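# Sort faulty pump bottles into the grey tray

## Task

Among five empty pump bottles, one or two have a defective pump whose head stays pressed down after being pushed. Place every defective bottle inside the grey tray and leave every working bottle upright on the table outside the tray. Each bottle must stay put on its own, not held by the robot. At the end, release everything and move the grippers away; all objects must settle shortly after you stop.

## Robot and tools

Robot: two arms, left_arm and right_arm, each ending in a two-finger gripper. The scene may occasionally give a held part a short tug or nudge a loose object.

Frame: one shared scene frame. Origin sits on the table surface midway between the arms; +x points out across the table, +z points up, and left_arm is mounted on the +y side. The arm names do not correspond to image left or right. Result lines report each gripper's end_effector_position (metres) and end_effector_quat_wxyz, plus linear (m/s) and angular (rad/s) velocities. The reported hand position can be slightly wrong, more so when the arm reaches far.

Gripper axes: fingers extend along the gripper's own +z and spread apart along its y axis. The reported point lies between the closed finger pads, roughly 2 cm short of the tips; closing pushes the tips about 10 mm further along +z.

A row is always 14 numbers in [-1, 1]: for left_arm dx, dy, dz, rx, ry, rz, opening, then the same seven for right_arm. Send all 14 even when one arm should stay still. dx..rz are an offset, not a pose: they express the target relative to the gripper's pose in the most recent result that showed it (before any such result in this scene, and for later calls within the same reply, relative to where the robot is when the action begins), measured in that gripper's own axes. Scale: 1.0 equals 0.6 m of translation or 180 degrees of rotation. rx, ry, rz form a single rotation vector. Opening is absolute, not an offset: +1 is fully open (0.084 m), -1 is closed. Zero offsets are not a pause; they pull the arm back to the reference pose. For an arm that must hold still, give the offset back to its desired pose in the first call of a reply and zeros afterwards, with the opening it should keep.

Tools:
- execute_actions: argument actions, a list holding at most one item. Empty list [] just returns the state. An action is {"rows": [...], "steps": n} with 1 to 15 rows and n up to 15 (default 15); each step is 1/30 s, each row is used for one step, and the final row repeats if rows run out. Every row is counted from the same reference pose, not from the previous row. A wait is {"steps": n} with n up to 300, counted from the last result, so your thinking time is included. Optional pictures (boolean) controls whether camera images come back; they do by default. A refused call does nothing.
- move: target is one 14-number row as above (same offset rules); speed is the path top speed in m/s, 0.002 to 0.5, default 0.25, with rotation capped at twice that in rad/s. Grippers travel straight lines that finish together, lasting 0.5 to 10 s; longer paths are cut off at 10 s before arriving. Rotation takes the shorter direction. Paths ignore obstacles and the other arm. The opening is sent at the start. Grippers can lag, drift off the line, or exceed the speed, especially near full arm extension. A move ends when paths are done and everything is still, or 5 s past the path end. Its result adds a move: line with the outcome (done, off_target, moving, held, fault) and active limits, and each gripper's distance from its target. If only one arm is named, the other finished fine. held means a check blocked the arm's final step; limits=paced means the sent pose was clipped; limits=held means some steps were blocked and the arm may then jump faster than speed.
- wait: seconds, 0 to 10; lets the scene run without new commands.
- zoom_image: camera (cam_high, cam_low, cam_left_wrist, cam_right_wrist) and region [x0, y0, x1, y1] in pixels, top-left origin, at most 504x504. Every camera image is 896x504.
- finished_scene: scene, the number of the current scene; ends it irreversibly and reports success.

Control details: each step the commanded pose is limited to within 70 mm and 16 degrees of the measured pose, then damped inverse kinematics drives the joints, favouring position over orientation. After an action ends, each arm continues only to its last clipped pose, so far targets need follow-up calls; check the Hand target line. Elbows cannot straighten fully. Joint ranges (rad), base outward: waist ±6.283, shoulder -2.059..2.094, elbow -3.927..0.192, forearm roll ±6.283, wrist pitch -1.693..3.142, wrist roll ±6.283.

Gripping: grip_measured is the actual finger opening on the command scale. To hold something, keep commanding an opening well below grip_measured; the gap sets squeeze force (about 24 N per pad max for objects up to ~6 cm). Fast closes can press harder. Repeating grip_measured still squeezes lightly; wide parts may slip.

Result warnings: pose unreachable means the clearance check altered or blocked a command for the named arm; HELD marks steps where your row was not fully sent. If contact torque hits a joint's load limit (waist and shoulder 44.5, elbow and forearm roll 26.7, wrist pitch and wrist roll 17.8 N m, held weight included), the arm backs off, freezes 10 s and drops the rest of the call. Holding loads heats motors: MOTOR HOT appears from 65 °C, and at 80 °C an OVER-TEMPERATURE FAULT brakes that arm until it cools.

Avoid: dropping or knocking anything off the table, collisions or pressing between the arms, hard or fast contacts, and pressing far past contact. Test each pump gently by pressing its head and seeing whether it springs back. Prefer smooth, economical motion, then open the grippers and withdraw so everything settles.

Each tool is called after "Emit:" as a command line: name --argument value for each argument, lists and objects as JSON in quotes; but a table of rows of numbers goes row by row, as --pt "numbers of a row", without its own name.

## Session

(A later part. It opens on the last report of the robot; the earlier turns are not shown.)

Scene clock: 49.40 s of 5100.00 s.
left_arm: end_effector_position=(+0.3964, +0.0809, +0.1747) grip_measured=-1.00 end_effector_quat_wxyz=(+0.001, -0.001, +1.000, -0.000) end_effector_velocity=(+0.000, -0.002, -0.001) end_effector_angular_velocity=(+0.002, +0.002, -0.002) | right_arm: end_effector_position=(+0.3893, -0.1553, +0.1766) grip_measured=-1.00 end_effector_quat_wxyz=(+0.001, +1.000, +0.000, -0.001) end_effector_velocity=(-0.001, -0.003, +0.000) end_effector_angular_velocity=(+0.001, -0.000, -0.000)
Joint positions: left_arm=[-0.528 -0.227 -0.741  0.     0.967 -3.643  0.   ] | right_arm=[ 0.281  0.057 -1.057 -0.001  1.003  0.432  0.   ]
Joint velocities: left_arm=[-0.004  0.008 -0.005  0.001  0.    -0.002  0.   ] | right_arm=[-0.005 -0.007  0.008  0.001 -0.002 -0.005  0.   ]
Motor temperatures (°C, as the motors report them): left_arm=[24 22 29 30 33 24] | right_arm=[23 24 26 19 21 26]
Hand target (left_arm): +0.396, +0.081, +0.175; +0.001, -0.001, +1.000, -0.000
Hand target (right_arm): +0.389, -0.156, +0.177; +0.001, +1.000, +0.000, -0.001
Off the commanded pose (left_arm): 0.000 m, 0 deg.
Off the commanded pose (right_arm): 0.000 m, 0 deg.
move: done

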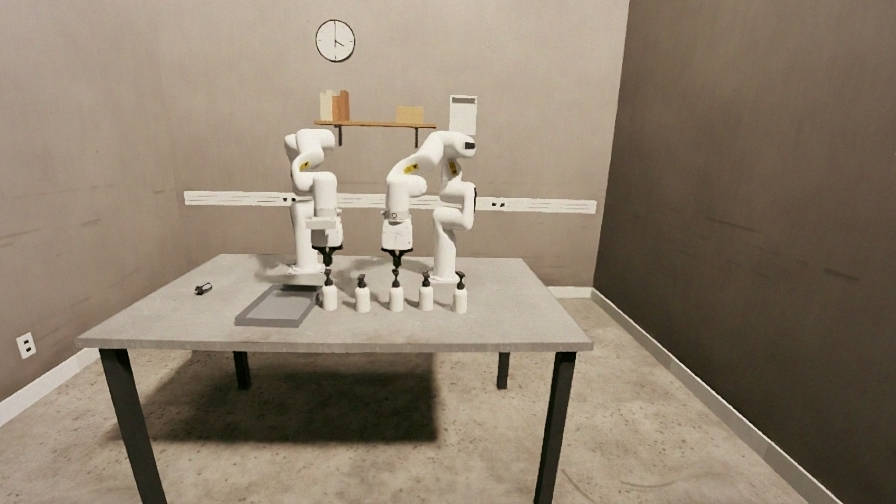

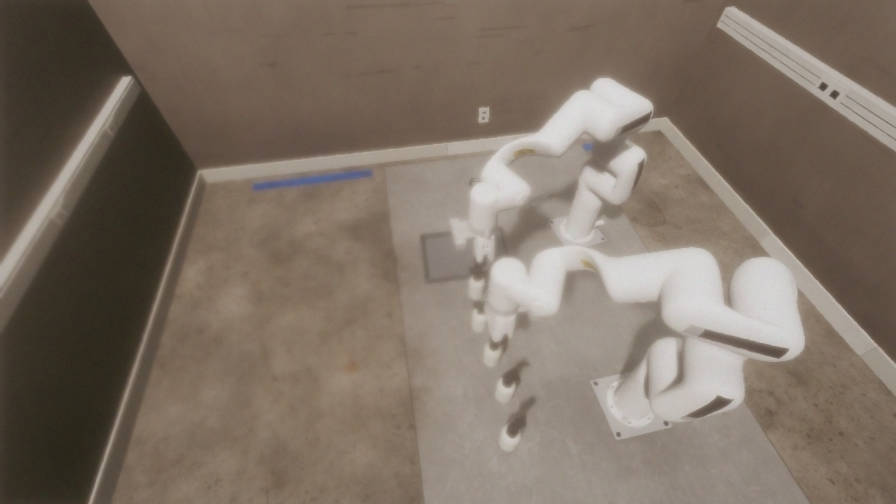

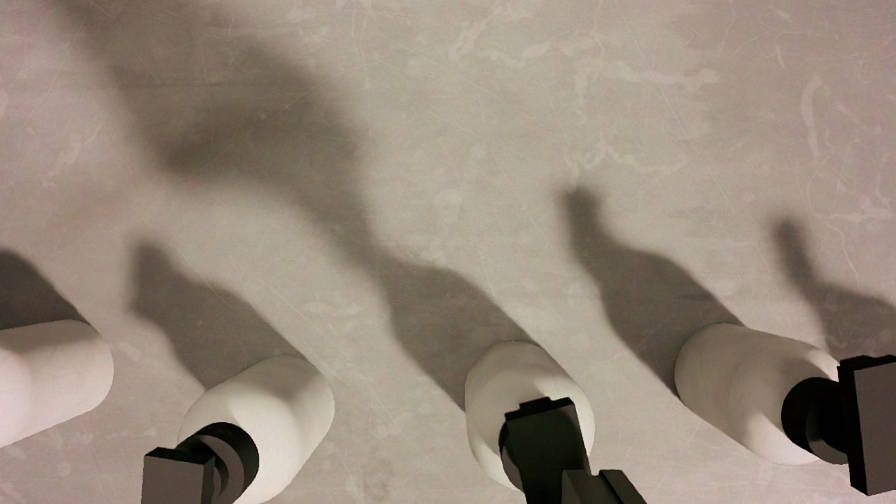

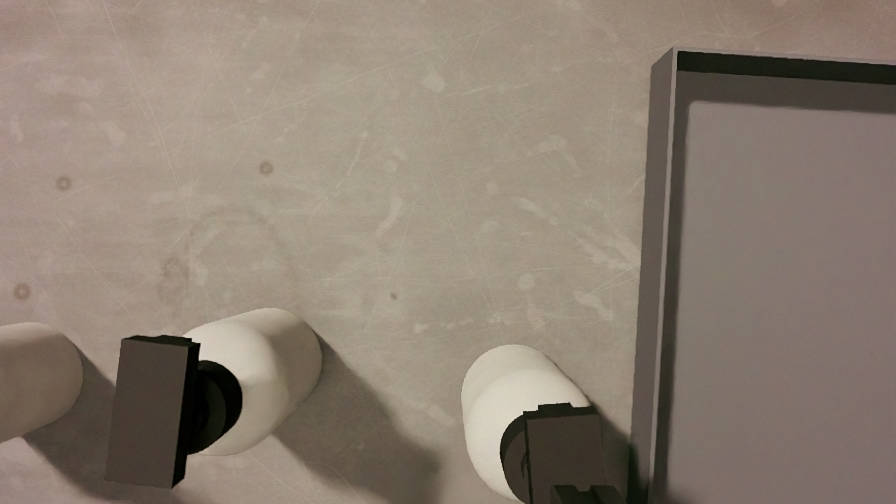

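Emit:
move --target '[0.015,0.168,0,0,0,-0.045,0.2,0.03,-0.196,0,0,0,0.04,0.2]'

Emit:
move --target '[0,0,0.108,0,0,0,0.2,0,0,0.105,0,0,0,0.2]' --speed 0.1

Emit:
move --target '[0,0,0,0,0,0,-0.7,0,0,0,0,0,0,-0.7]'

Emit:
zoom_image --camera "cam_high" --region '[290,220,500,330]'

Scene clock: 59.80 s of 5100.00 s.
left_arm: end_effector_position=(+0.3872, +0.1813, +0.1743) grip_measured=+0.19 end_effector_quat_wxyz=(+0.000, -0.071, +0.997, -0.000) end_effector_velocity=(-0.000, +0.002, +0.001) end_effector_angular_velocity=(-0.001, -0.002, +0.001) | right_arm: end_effector_position=(+0.4072, -0.0380, +0.1767) grip_measured=+0.19 end_effector_quat_wxyz=(+0.000, +0.998, -0.063, -0.001) end_effector_velocity=(+0.001, +0.003, +0.000) end_effector_angular_velocity=(-0.003, +0.003, -0.001)
Joint positions: left_arm=[-0.283 -0.394 -0.592 -0.001  0.985 -3.538  0.052] | right_arm=[ 0.461  0.302 -1.378  0.     1.078  0.739  0.052]
Joint velocities: left_arm=[ 0.005 -0.005  0.002 -0.     0.001  0.004  0.   ] | right_arm=[ 0.004  0.01  -0.016 -0.001  0.01   0.006  0.   ]
Motor temperatures (°C, as the motors report them): left_arm=[24 22 29 30 33 24] | right_arm=[23 24 27 19 21 26]
Hand target (left_arm): +0.387, +0.182, +0.174; +0.000, -0.071, +0.997, -0.000
Hand target (right_arm): +0.407, -0.038, +0.177; +0.001, +0.998, -0.063, -0.001
Off the commanded pose (left_arm): 0.000 m, 0 deg.
Off the commanded pose (right_arm): 0.000 m, 0 deg.
After step 90, 6.27 s passed at rest.
move: done

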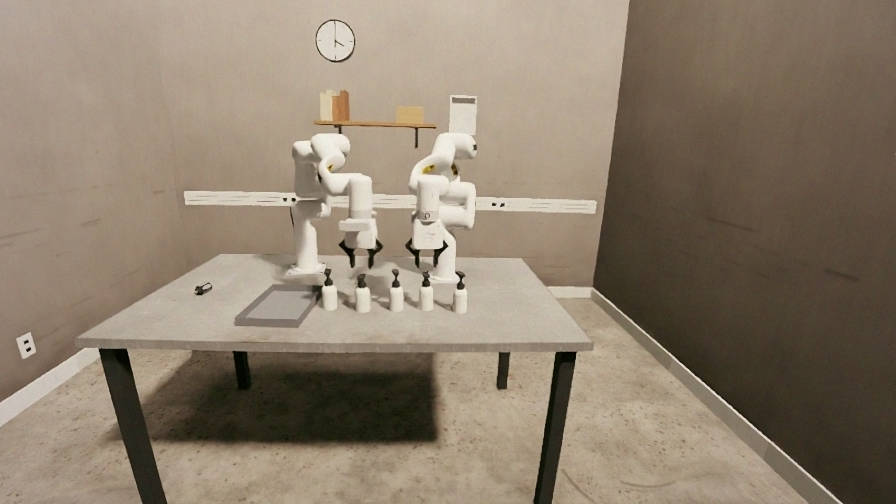

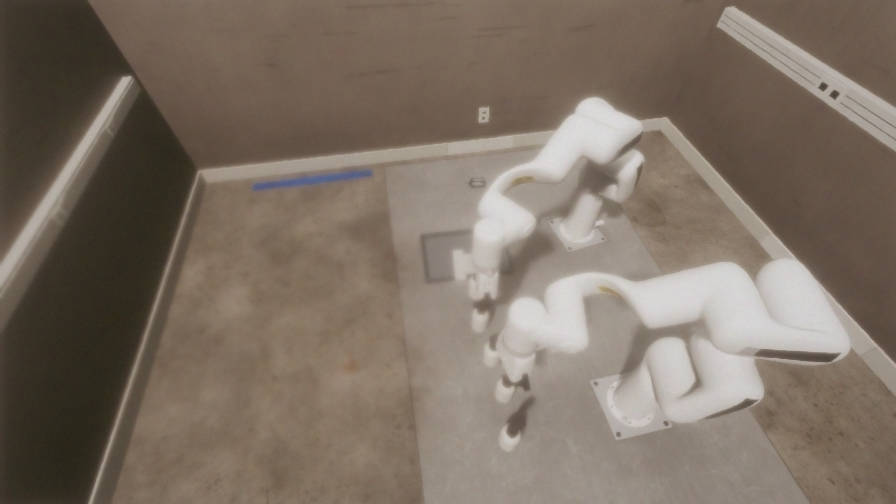

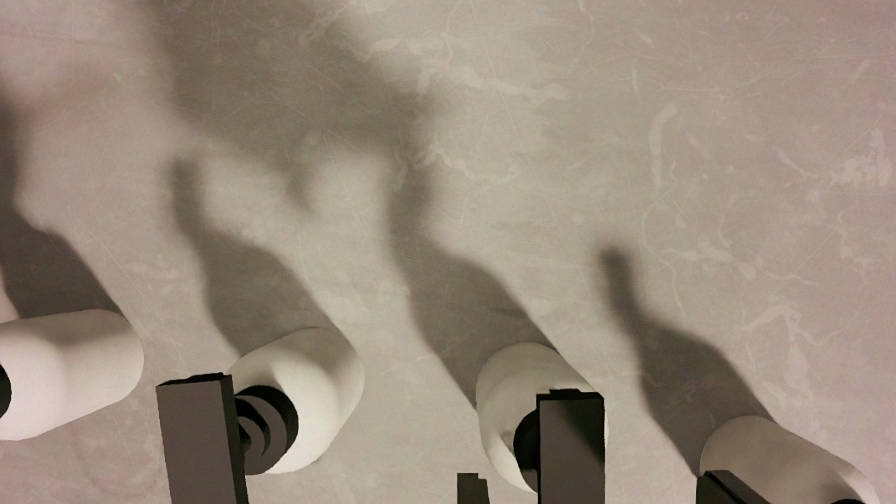

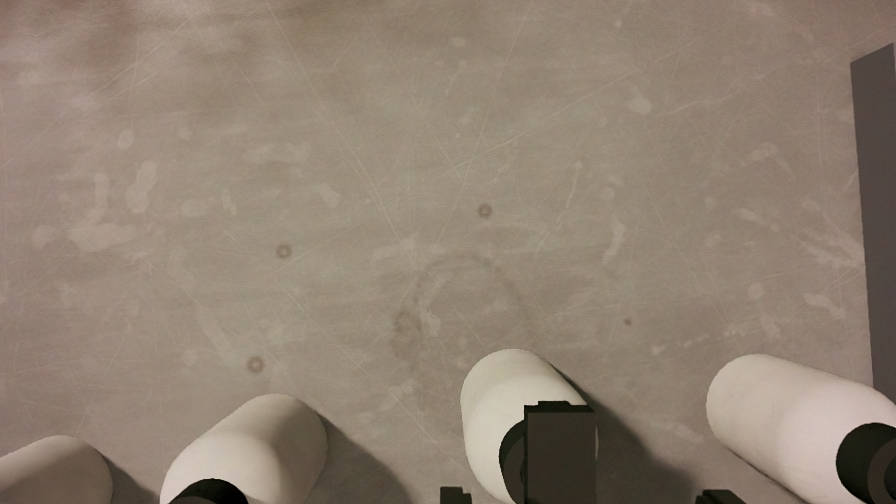

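Scene clock: 60.97 s of 5100.00 s.
left_arm: end_effector_position=(+0.3875, +0.1810, +0.1099) grip_measured=+0.19 end_effector_quat_wxyz=(+0.001, -0.071, +0.997, -0.001) end_effector_velocity=(-0.001, +0.000, -0.004) end_effector_angular_velocity=(+0.001, +0.005, -0.000) | right_arm: end_effector_position=(+0.4071, -0.0379, +0.1142) grip_measured=+0.19 end_effector_quat_wxyz=(+0.000, +0.998, -0.062, -0.000) end_effector_velocity=(-0.001, -0.001, -0.003) end_effector_angular_velocity=(-0.003, +0.004, +0.000)
Joint positions: left_arm=[-0.283 -0.269 -0.494 -0.001  0.761 -3.538  0.052] | right_arm=[ 0.462  0.377 -1.296  0.     0.92   0.738  0.052]
Joint velocities: left_arm=[ 0.     0.011  0.002  0.    -0.008  0.    -0.   ] | right_arm=[ 0.     0.005  0.003  0.    -0.003 -0.     0.   ]
Motor temperatures (°C, as the motors report them): left_arm=[24 22 29 30 33 24] | right_arm=[23 24 27 19 21 26]
Hand target (left_arm): +0.387, +0.181, +0.110; +0.000, -0.071, +0.997, -0.001
Hand target (right_arm): +0.407, -0.038, +0.114; +0.000, +0.998, -0.062, -0.001
Off the commanded pose (left_arm): 0.000 m, 0 deg.
Off the commanded pose (right_arm): 0.001 m, 0 deg.
move: done

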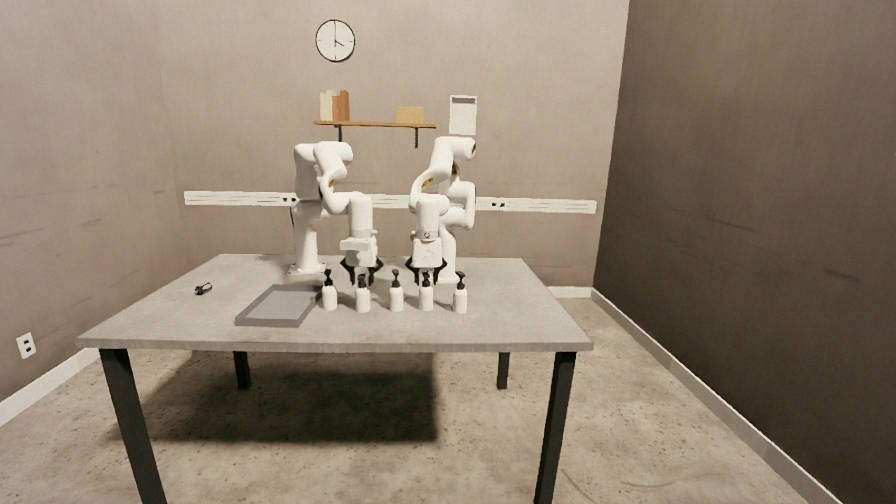

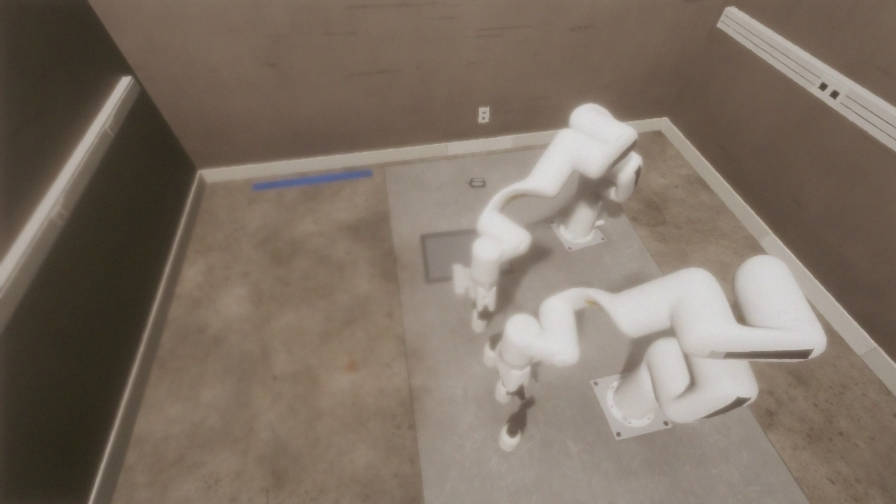

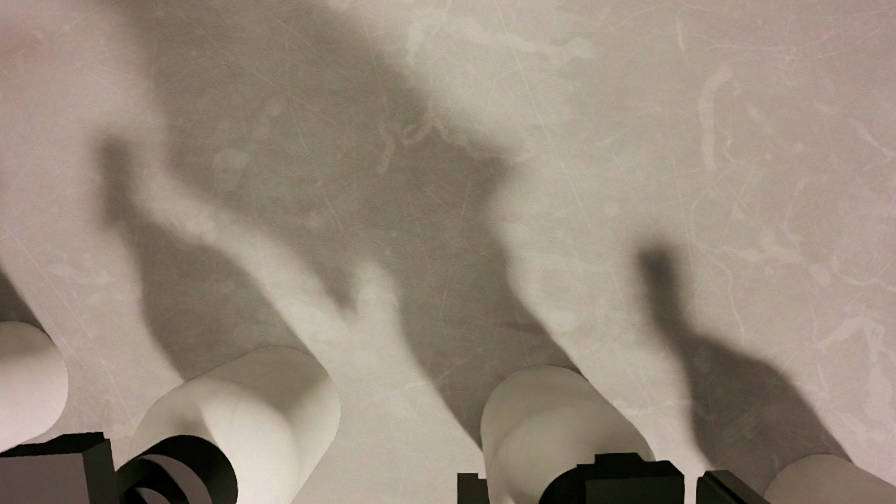

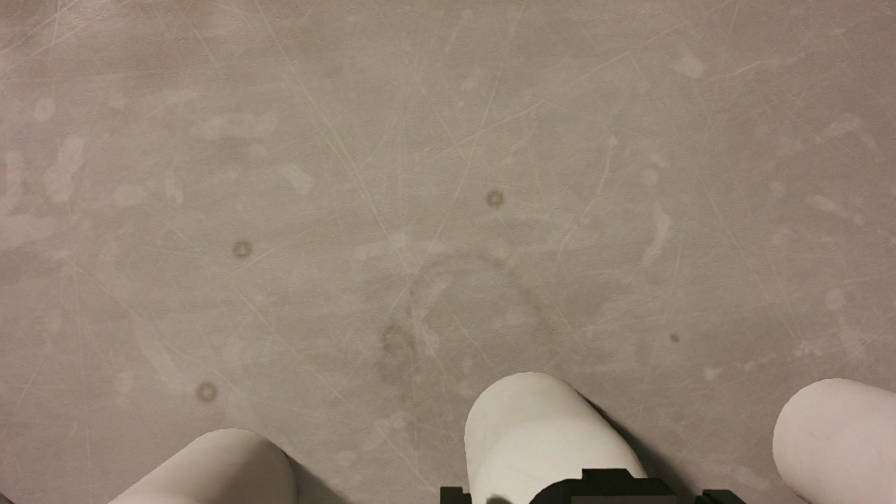

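Scene clock: 61.47 s of 5100.00 s.
left_arm: end_effector_position=(+0.3875, +0.1810, +0.1099) grip_measured=-0.39 end_effector_quat_wxyz=(+0.001, -0.071, +0.997, -0.001) end_effector_velocity=(-0.000, -0.001, -0.000) end_effector_angular_velocity=(+0.000, +0.001, -0.002) | right_arm: end_effector_position=(+0.4071, -0.0379, +0.1142) grip_measured=-0.39 end_effector_quat_wxyz=(+0.000, +0.998, -0.062, -0.001) end_effector_velocity=(+0.000, +0.000, +0.000) end_effector_angular_velocity=(+0.000, -0.000, -0.000)
Joint positions: left_arm=[-0.283 -0.269 -0.494 -0.001  0.761 -3.538  0.027] | right_arm=[ 0.462  0.377 -1.296  0.     0.92   0.738  0.027]
Joint velocities: left_arm=[-0.002  0.001 -0.    -0.     0.     0.001  0.   ] | right_arm=[-0.     0.    -0.001  0.    -0.    -0.    -0.   ]
Motor temperatures (°C, as the motors report them): left_arm=[24 22 29 30 33 24] | right_arm=[23 24 27 19 21 26]
Hand target (left_arm): +0.387, +0.181, +0.110; +0.001, -0.071, +0.997, -0.001
Hand target (right_arm): +0.407, -0.038, +0.114; +0.000, +0.998, -0.062, -0.000
Off the commanded pose (left_arm): 0.000 m, 0 deg.
Off the commanded pose (right_arm): 0.000 m, 0 deg.
move: done

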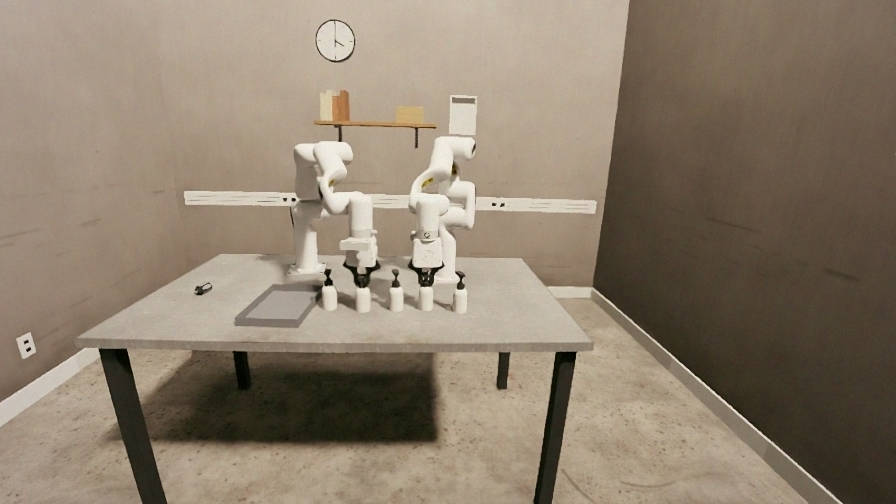

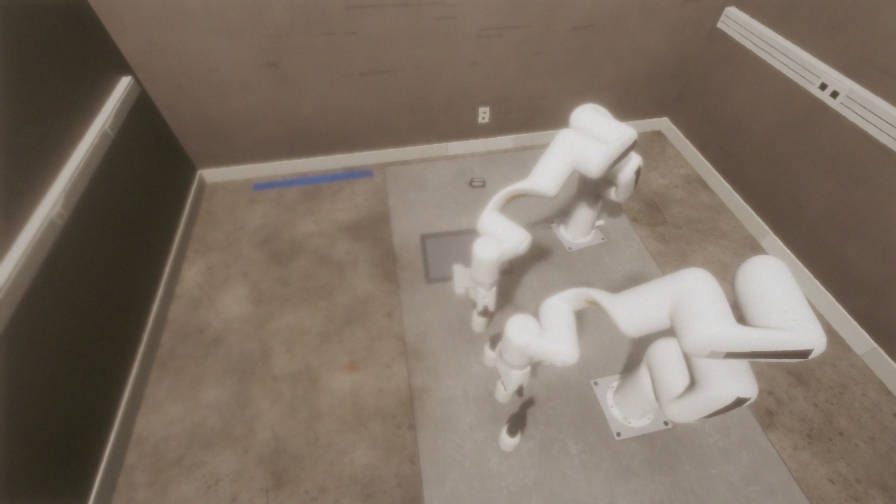

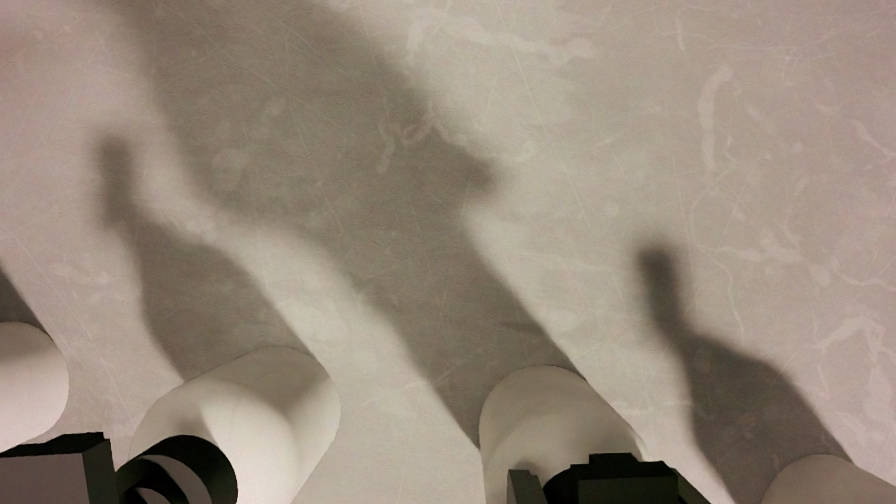

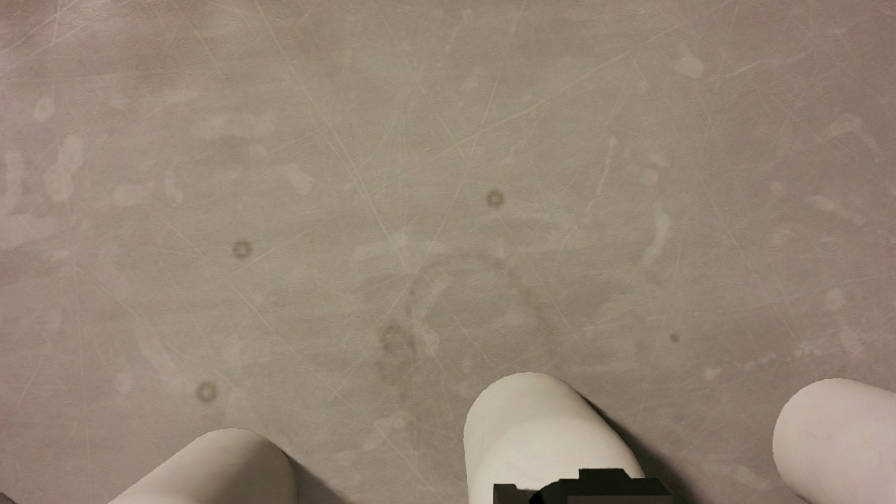

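Region (290, 220, 500, 330) of cam_high's 896x504 image, scaled by 2.400, with more detail than that image has; it fills the top 264 rows of this view, and the rest is white.

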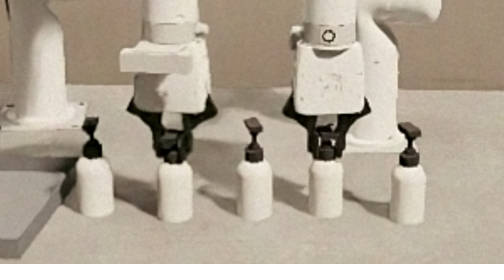

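Emit:
move --target '[0,0,-0.27,0,0,0.045,-0.8,0,0,-0.27,0,0,-0.04,-0.8]'

Emit:
move --target '[0.1,-0.35,0,0,0,0,-0.8,0.09,0.5,0,0,0,0,-0.8]' --speed 0.3

Emit:
move --target '[0,0,0,0,0,0,-0.8,0,0,0.255,0,0,0,-0.8]' --speed 0.15

Emit:
zoom_image --camera "cam_high" --region '[210,200,420,340]'

Scene clock: 68.83 s of 5100.00 s.
left_arm: end_effector_position=(+0.3869, +0.1816, +0.2715) grip_measured=-0.39 end_effector_quat_wxyz=(+0.000, -0.001, +1.000, -0.000) end_effector_velocity=(+0.000, -0.001, +0.002) end_effector_angular_velocity=(+0.000, -0.000, -0.003) | right_arm: end_effector_position=(+0.4076, -0.0382, +0.2758) grip_measured=-0.39 end_effector_quat_wxyz=(+0.000, +1.000, -0.000, -0.001) end_effector_velocity=(+0.000, +0.000, +0.002) end_effector_angular_velocity=(+0.001, +0.000, +0.000)
Joint positions: left_arm=[-0.282 -0.475 -0.812 -0.     1.286 -3.397  0.027] | right_arm=[ 0.461  0.252 -1.596 -0.     1.345  0.613  0.027]
Joint velocities: left_arm=[-0.002  0.001 -0.006  0.     0.005  0.001 -0.   ] | right_arm=[-0.     0.002 -0.007  0.001  0.006 -0.001  0.   ]
Motor temperatures (°C, as the motors report them): left_arm=[24 22 29 30 33 24] | right_arm=[23 24 27 19 21 26]
Hand target (left_arm): +0.387, +0.182, +0.272; +0.001, -0.001, +1.000, -0.000
Hand target (right_arm): +0.408, -0.038, +0.276; +0.000, +1.000, +0.000, -0.000
Off the commanded pose (left_arm): 0.001 m, 0 deg.
Off the commanded pose (right_arm): 0.001 m, 0 deg.
After step 90, 3.00 s passed at rest.
move: done

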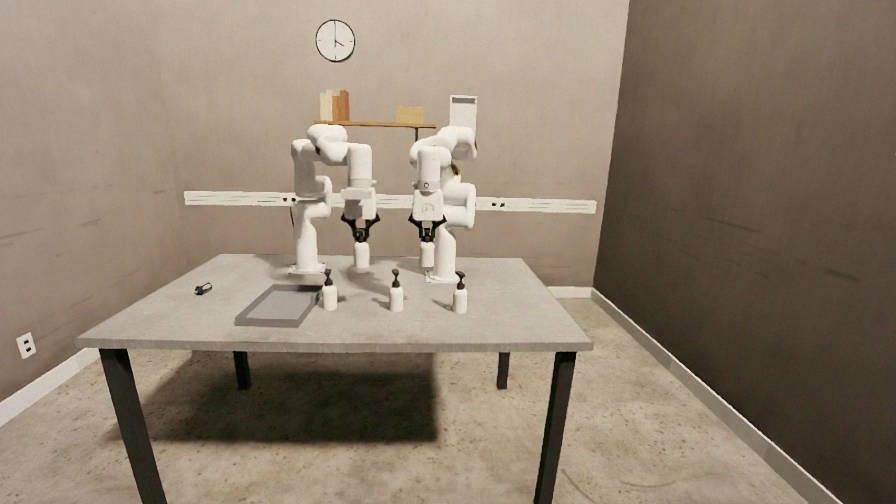

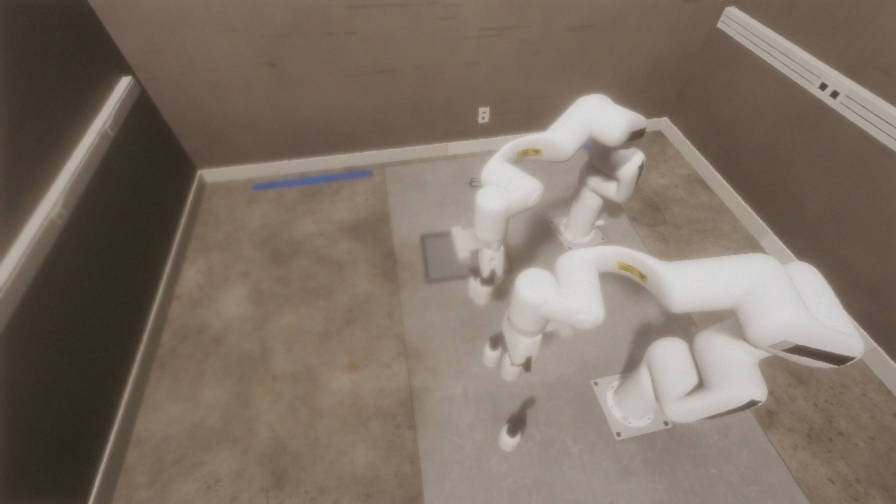

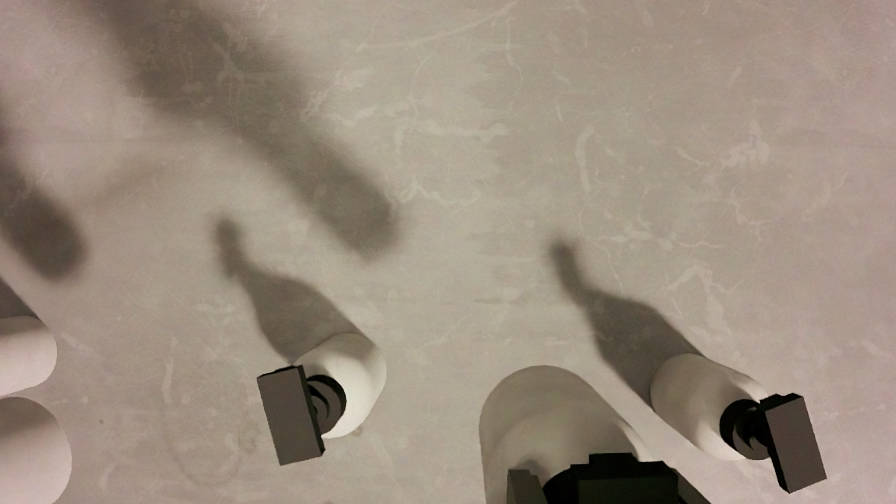

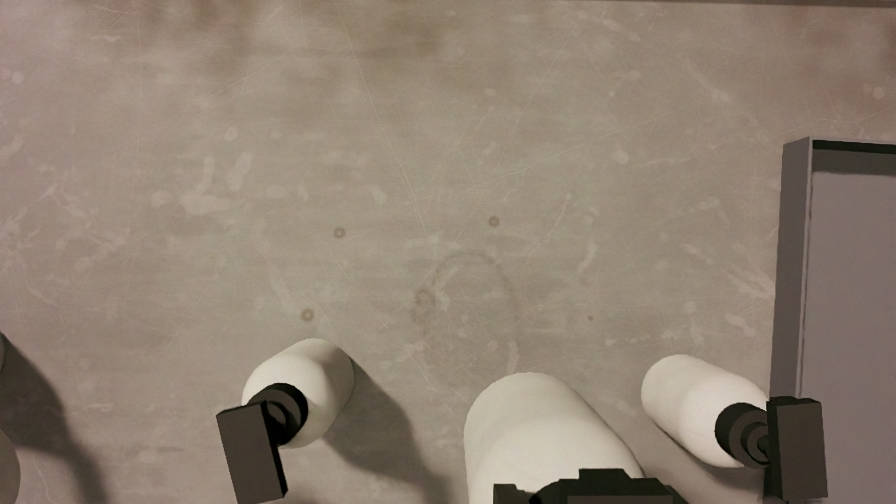

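Scene clock: 70.53 s of 5100.00 s.
left_arm: end_effector_position=(+0.3273, -0.0279, +0.2720) grip_measured=-0.39 end_effector_quat_wxyz=(+0.001, -0.001, +1.000, -0.000) end_effector_velocity=(-0.000, -0.002, -0.000) end_effector_angular_velocity=(+0.001, +0.001, -0.002) | right_arm: end_effector_position=(+0.4615, -0.3376, +0.2755) grip_measured=-0.39 end_effector_quat_wxyz=(+0.001, +1.000, +0.000, -0.001) end_effector_velocity=(+0.001, -0.003, -0.000) end_effector_angular_velocity=(+0.001, -0.000, -0.001)
Joint positions: left_arm=[-0.854 -0.266 -0.991  0.001  1.255 -3.969  0.027] | right_arm=[-0.118  0.086 -1.38  -0.002  1.297  0.034  0.027]
Joint velocities: left_arm=[-0.005  0.006 -0.005  0.     0.001 -0.003  0.   ] | right_arm=[-0.006  0.003 -0.003  0.001 -0.001 -0.006 -0.   ]
Motor temperatures (°C, as the motors report them): left_arm=[24 22 29 30 33 24] | right_arm=[23 24 27 19 21 26]
Hand target (left_arm): +0.327, -0.028, +0.272; +0.001, -0.001, +1.000, -0.000
Hand target (right_arm): +0.462, -0.338, +0.275; +0.001, +1.000, +0.000, -0.001
Off the commanded pose (left_arm): 0.001 m, 0 deg.
Off the commanded pose (right_arm): 0.001 m, 0 deg.
move: done

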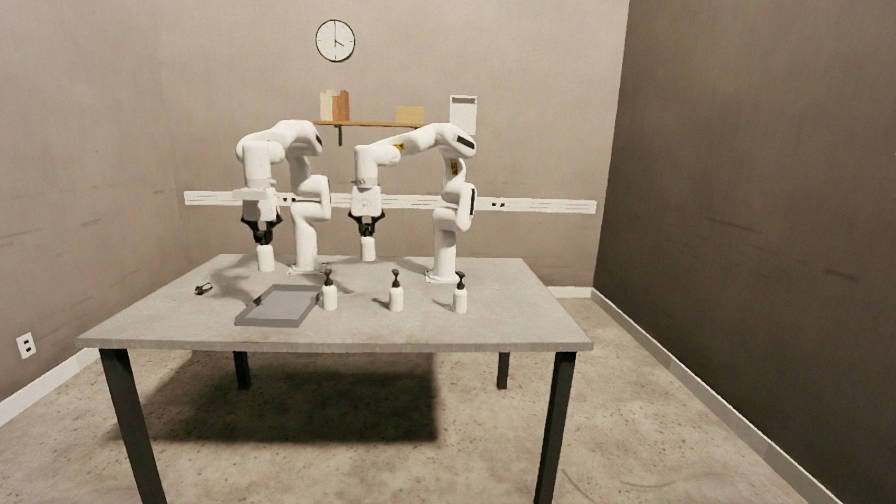

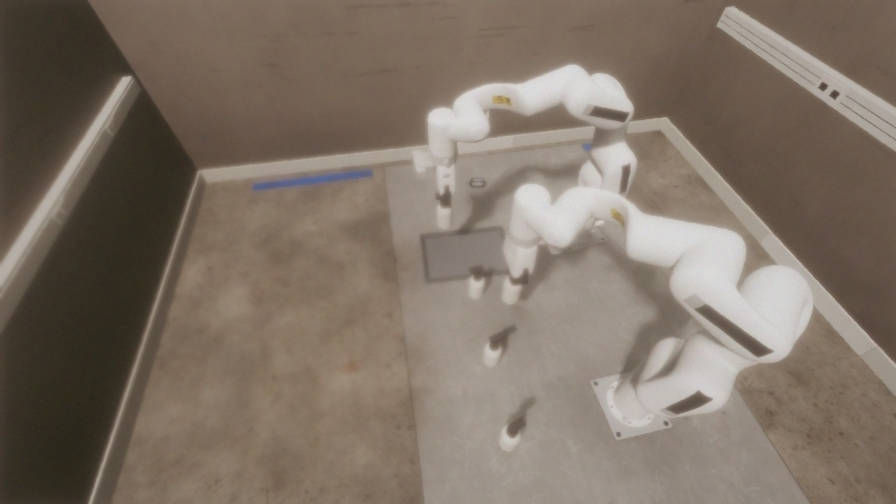

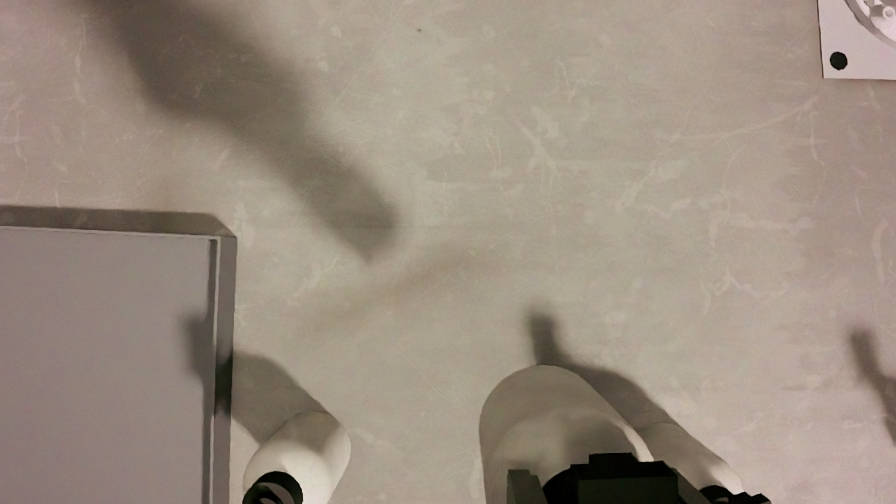

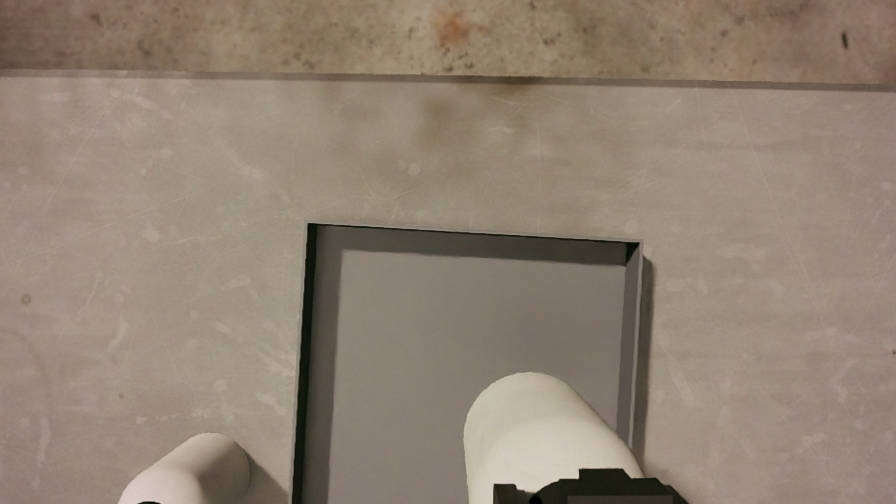

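Scene clock: 72.10 s of 5100.00 s.
left_arm: end_effector_position=(+0.3273, -0.0279, +0.2720) grip_measured=-0.39 end_effector_quat_wxyz=(+0.001, -0.001, +1.000, -0.000) end_effector_velocity=(+0.000, +0.000, +0.000) end_effector_angular_velocity=(-0.001, -0.001, +0.003) | right_arm: end_effector_position=(+0.4612, -0.3375, +0.1232) grip_measured=-0.39 end_effector_quat_wxyz=(+0.001, +1.000, +0.001, -0.001) end_effector_velocity=(-0.001, -0.000, -0.005) end_effector_angular_velocity=(-0.001, +0.005, +0.001)
Joint positions: left_arm=[-0.854 -0.266 -0.991  0.001  1.255 -3.969  0.027] | right_arm=[-0.118  0.22  -1.101 -0.002  0.882  0.034  0.027]
Joint velocities: left_arm=[ 0.001 -0.001 -0.     0.     0.    -0.002 -0.   ] | right_arm=[ 0.     0.007  0.004 -0.001 -0.007 -0.001 -0.   ]
Motor temperatures (°C, as the motors report them): left_arm=[24 22 29 30 33 24] | right_arm=[23 24 27 19 21 26]
Hand target (left_arm): +0.327, -0.028, +0.272; +0.001, -0.001, +1.000, -0.000
Hand target (right_arm): +0.461, -0.337, +0.123; +0.001, +1.000, +0.001, -0.001
Off the commanded pose (left_arm): 0.000 m, 0 deg.
Off the commanded pose (right_arm): 0.001 m, 0 deg.
move: done

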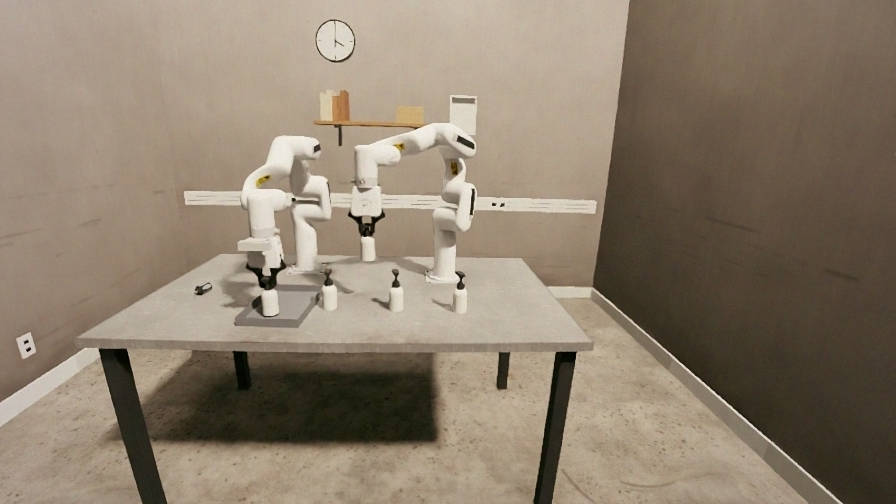

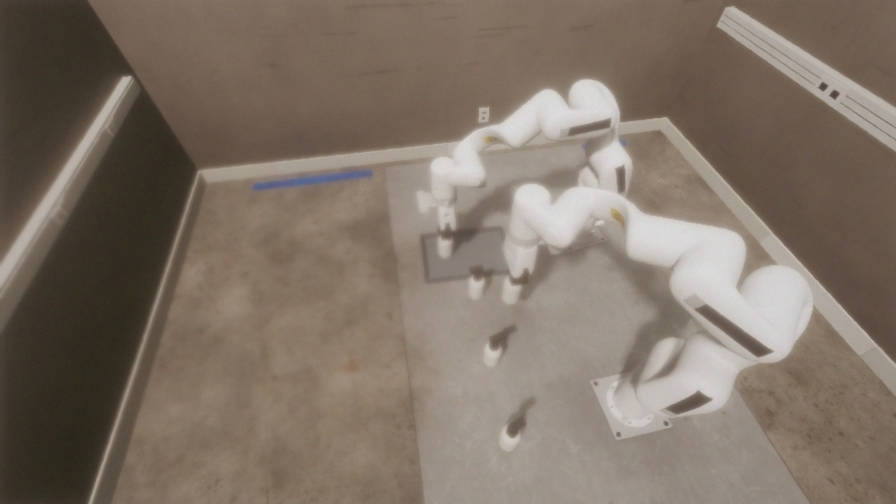

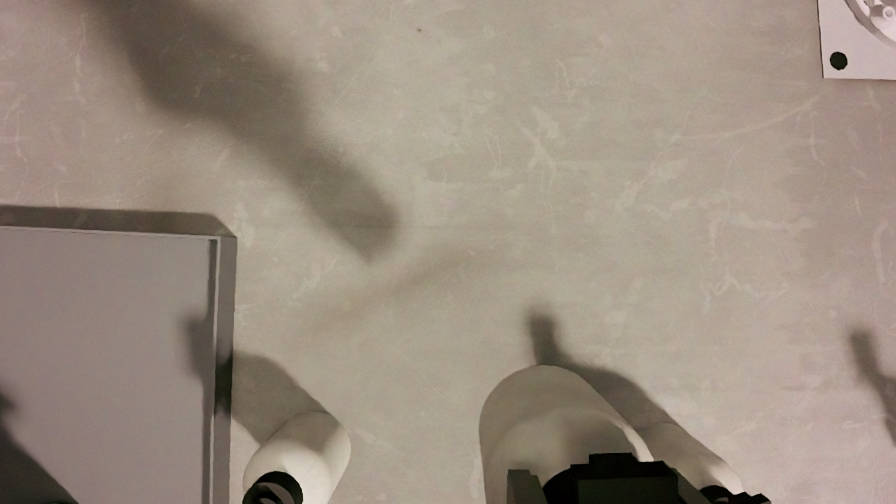

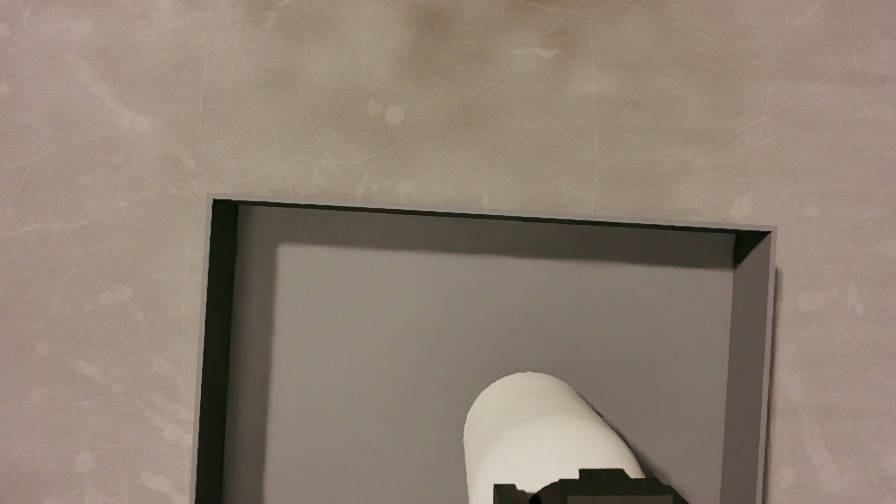

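Region (210, 200, 420, 340) of cam_high's 896x504 image, scaled by 2.400, with more detail than that image has.

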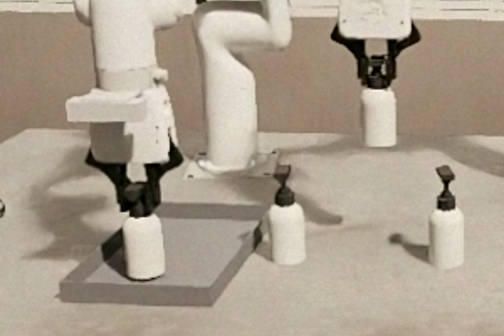

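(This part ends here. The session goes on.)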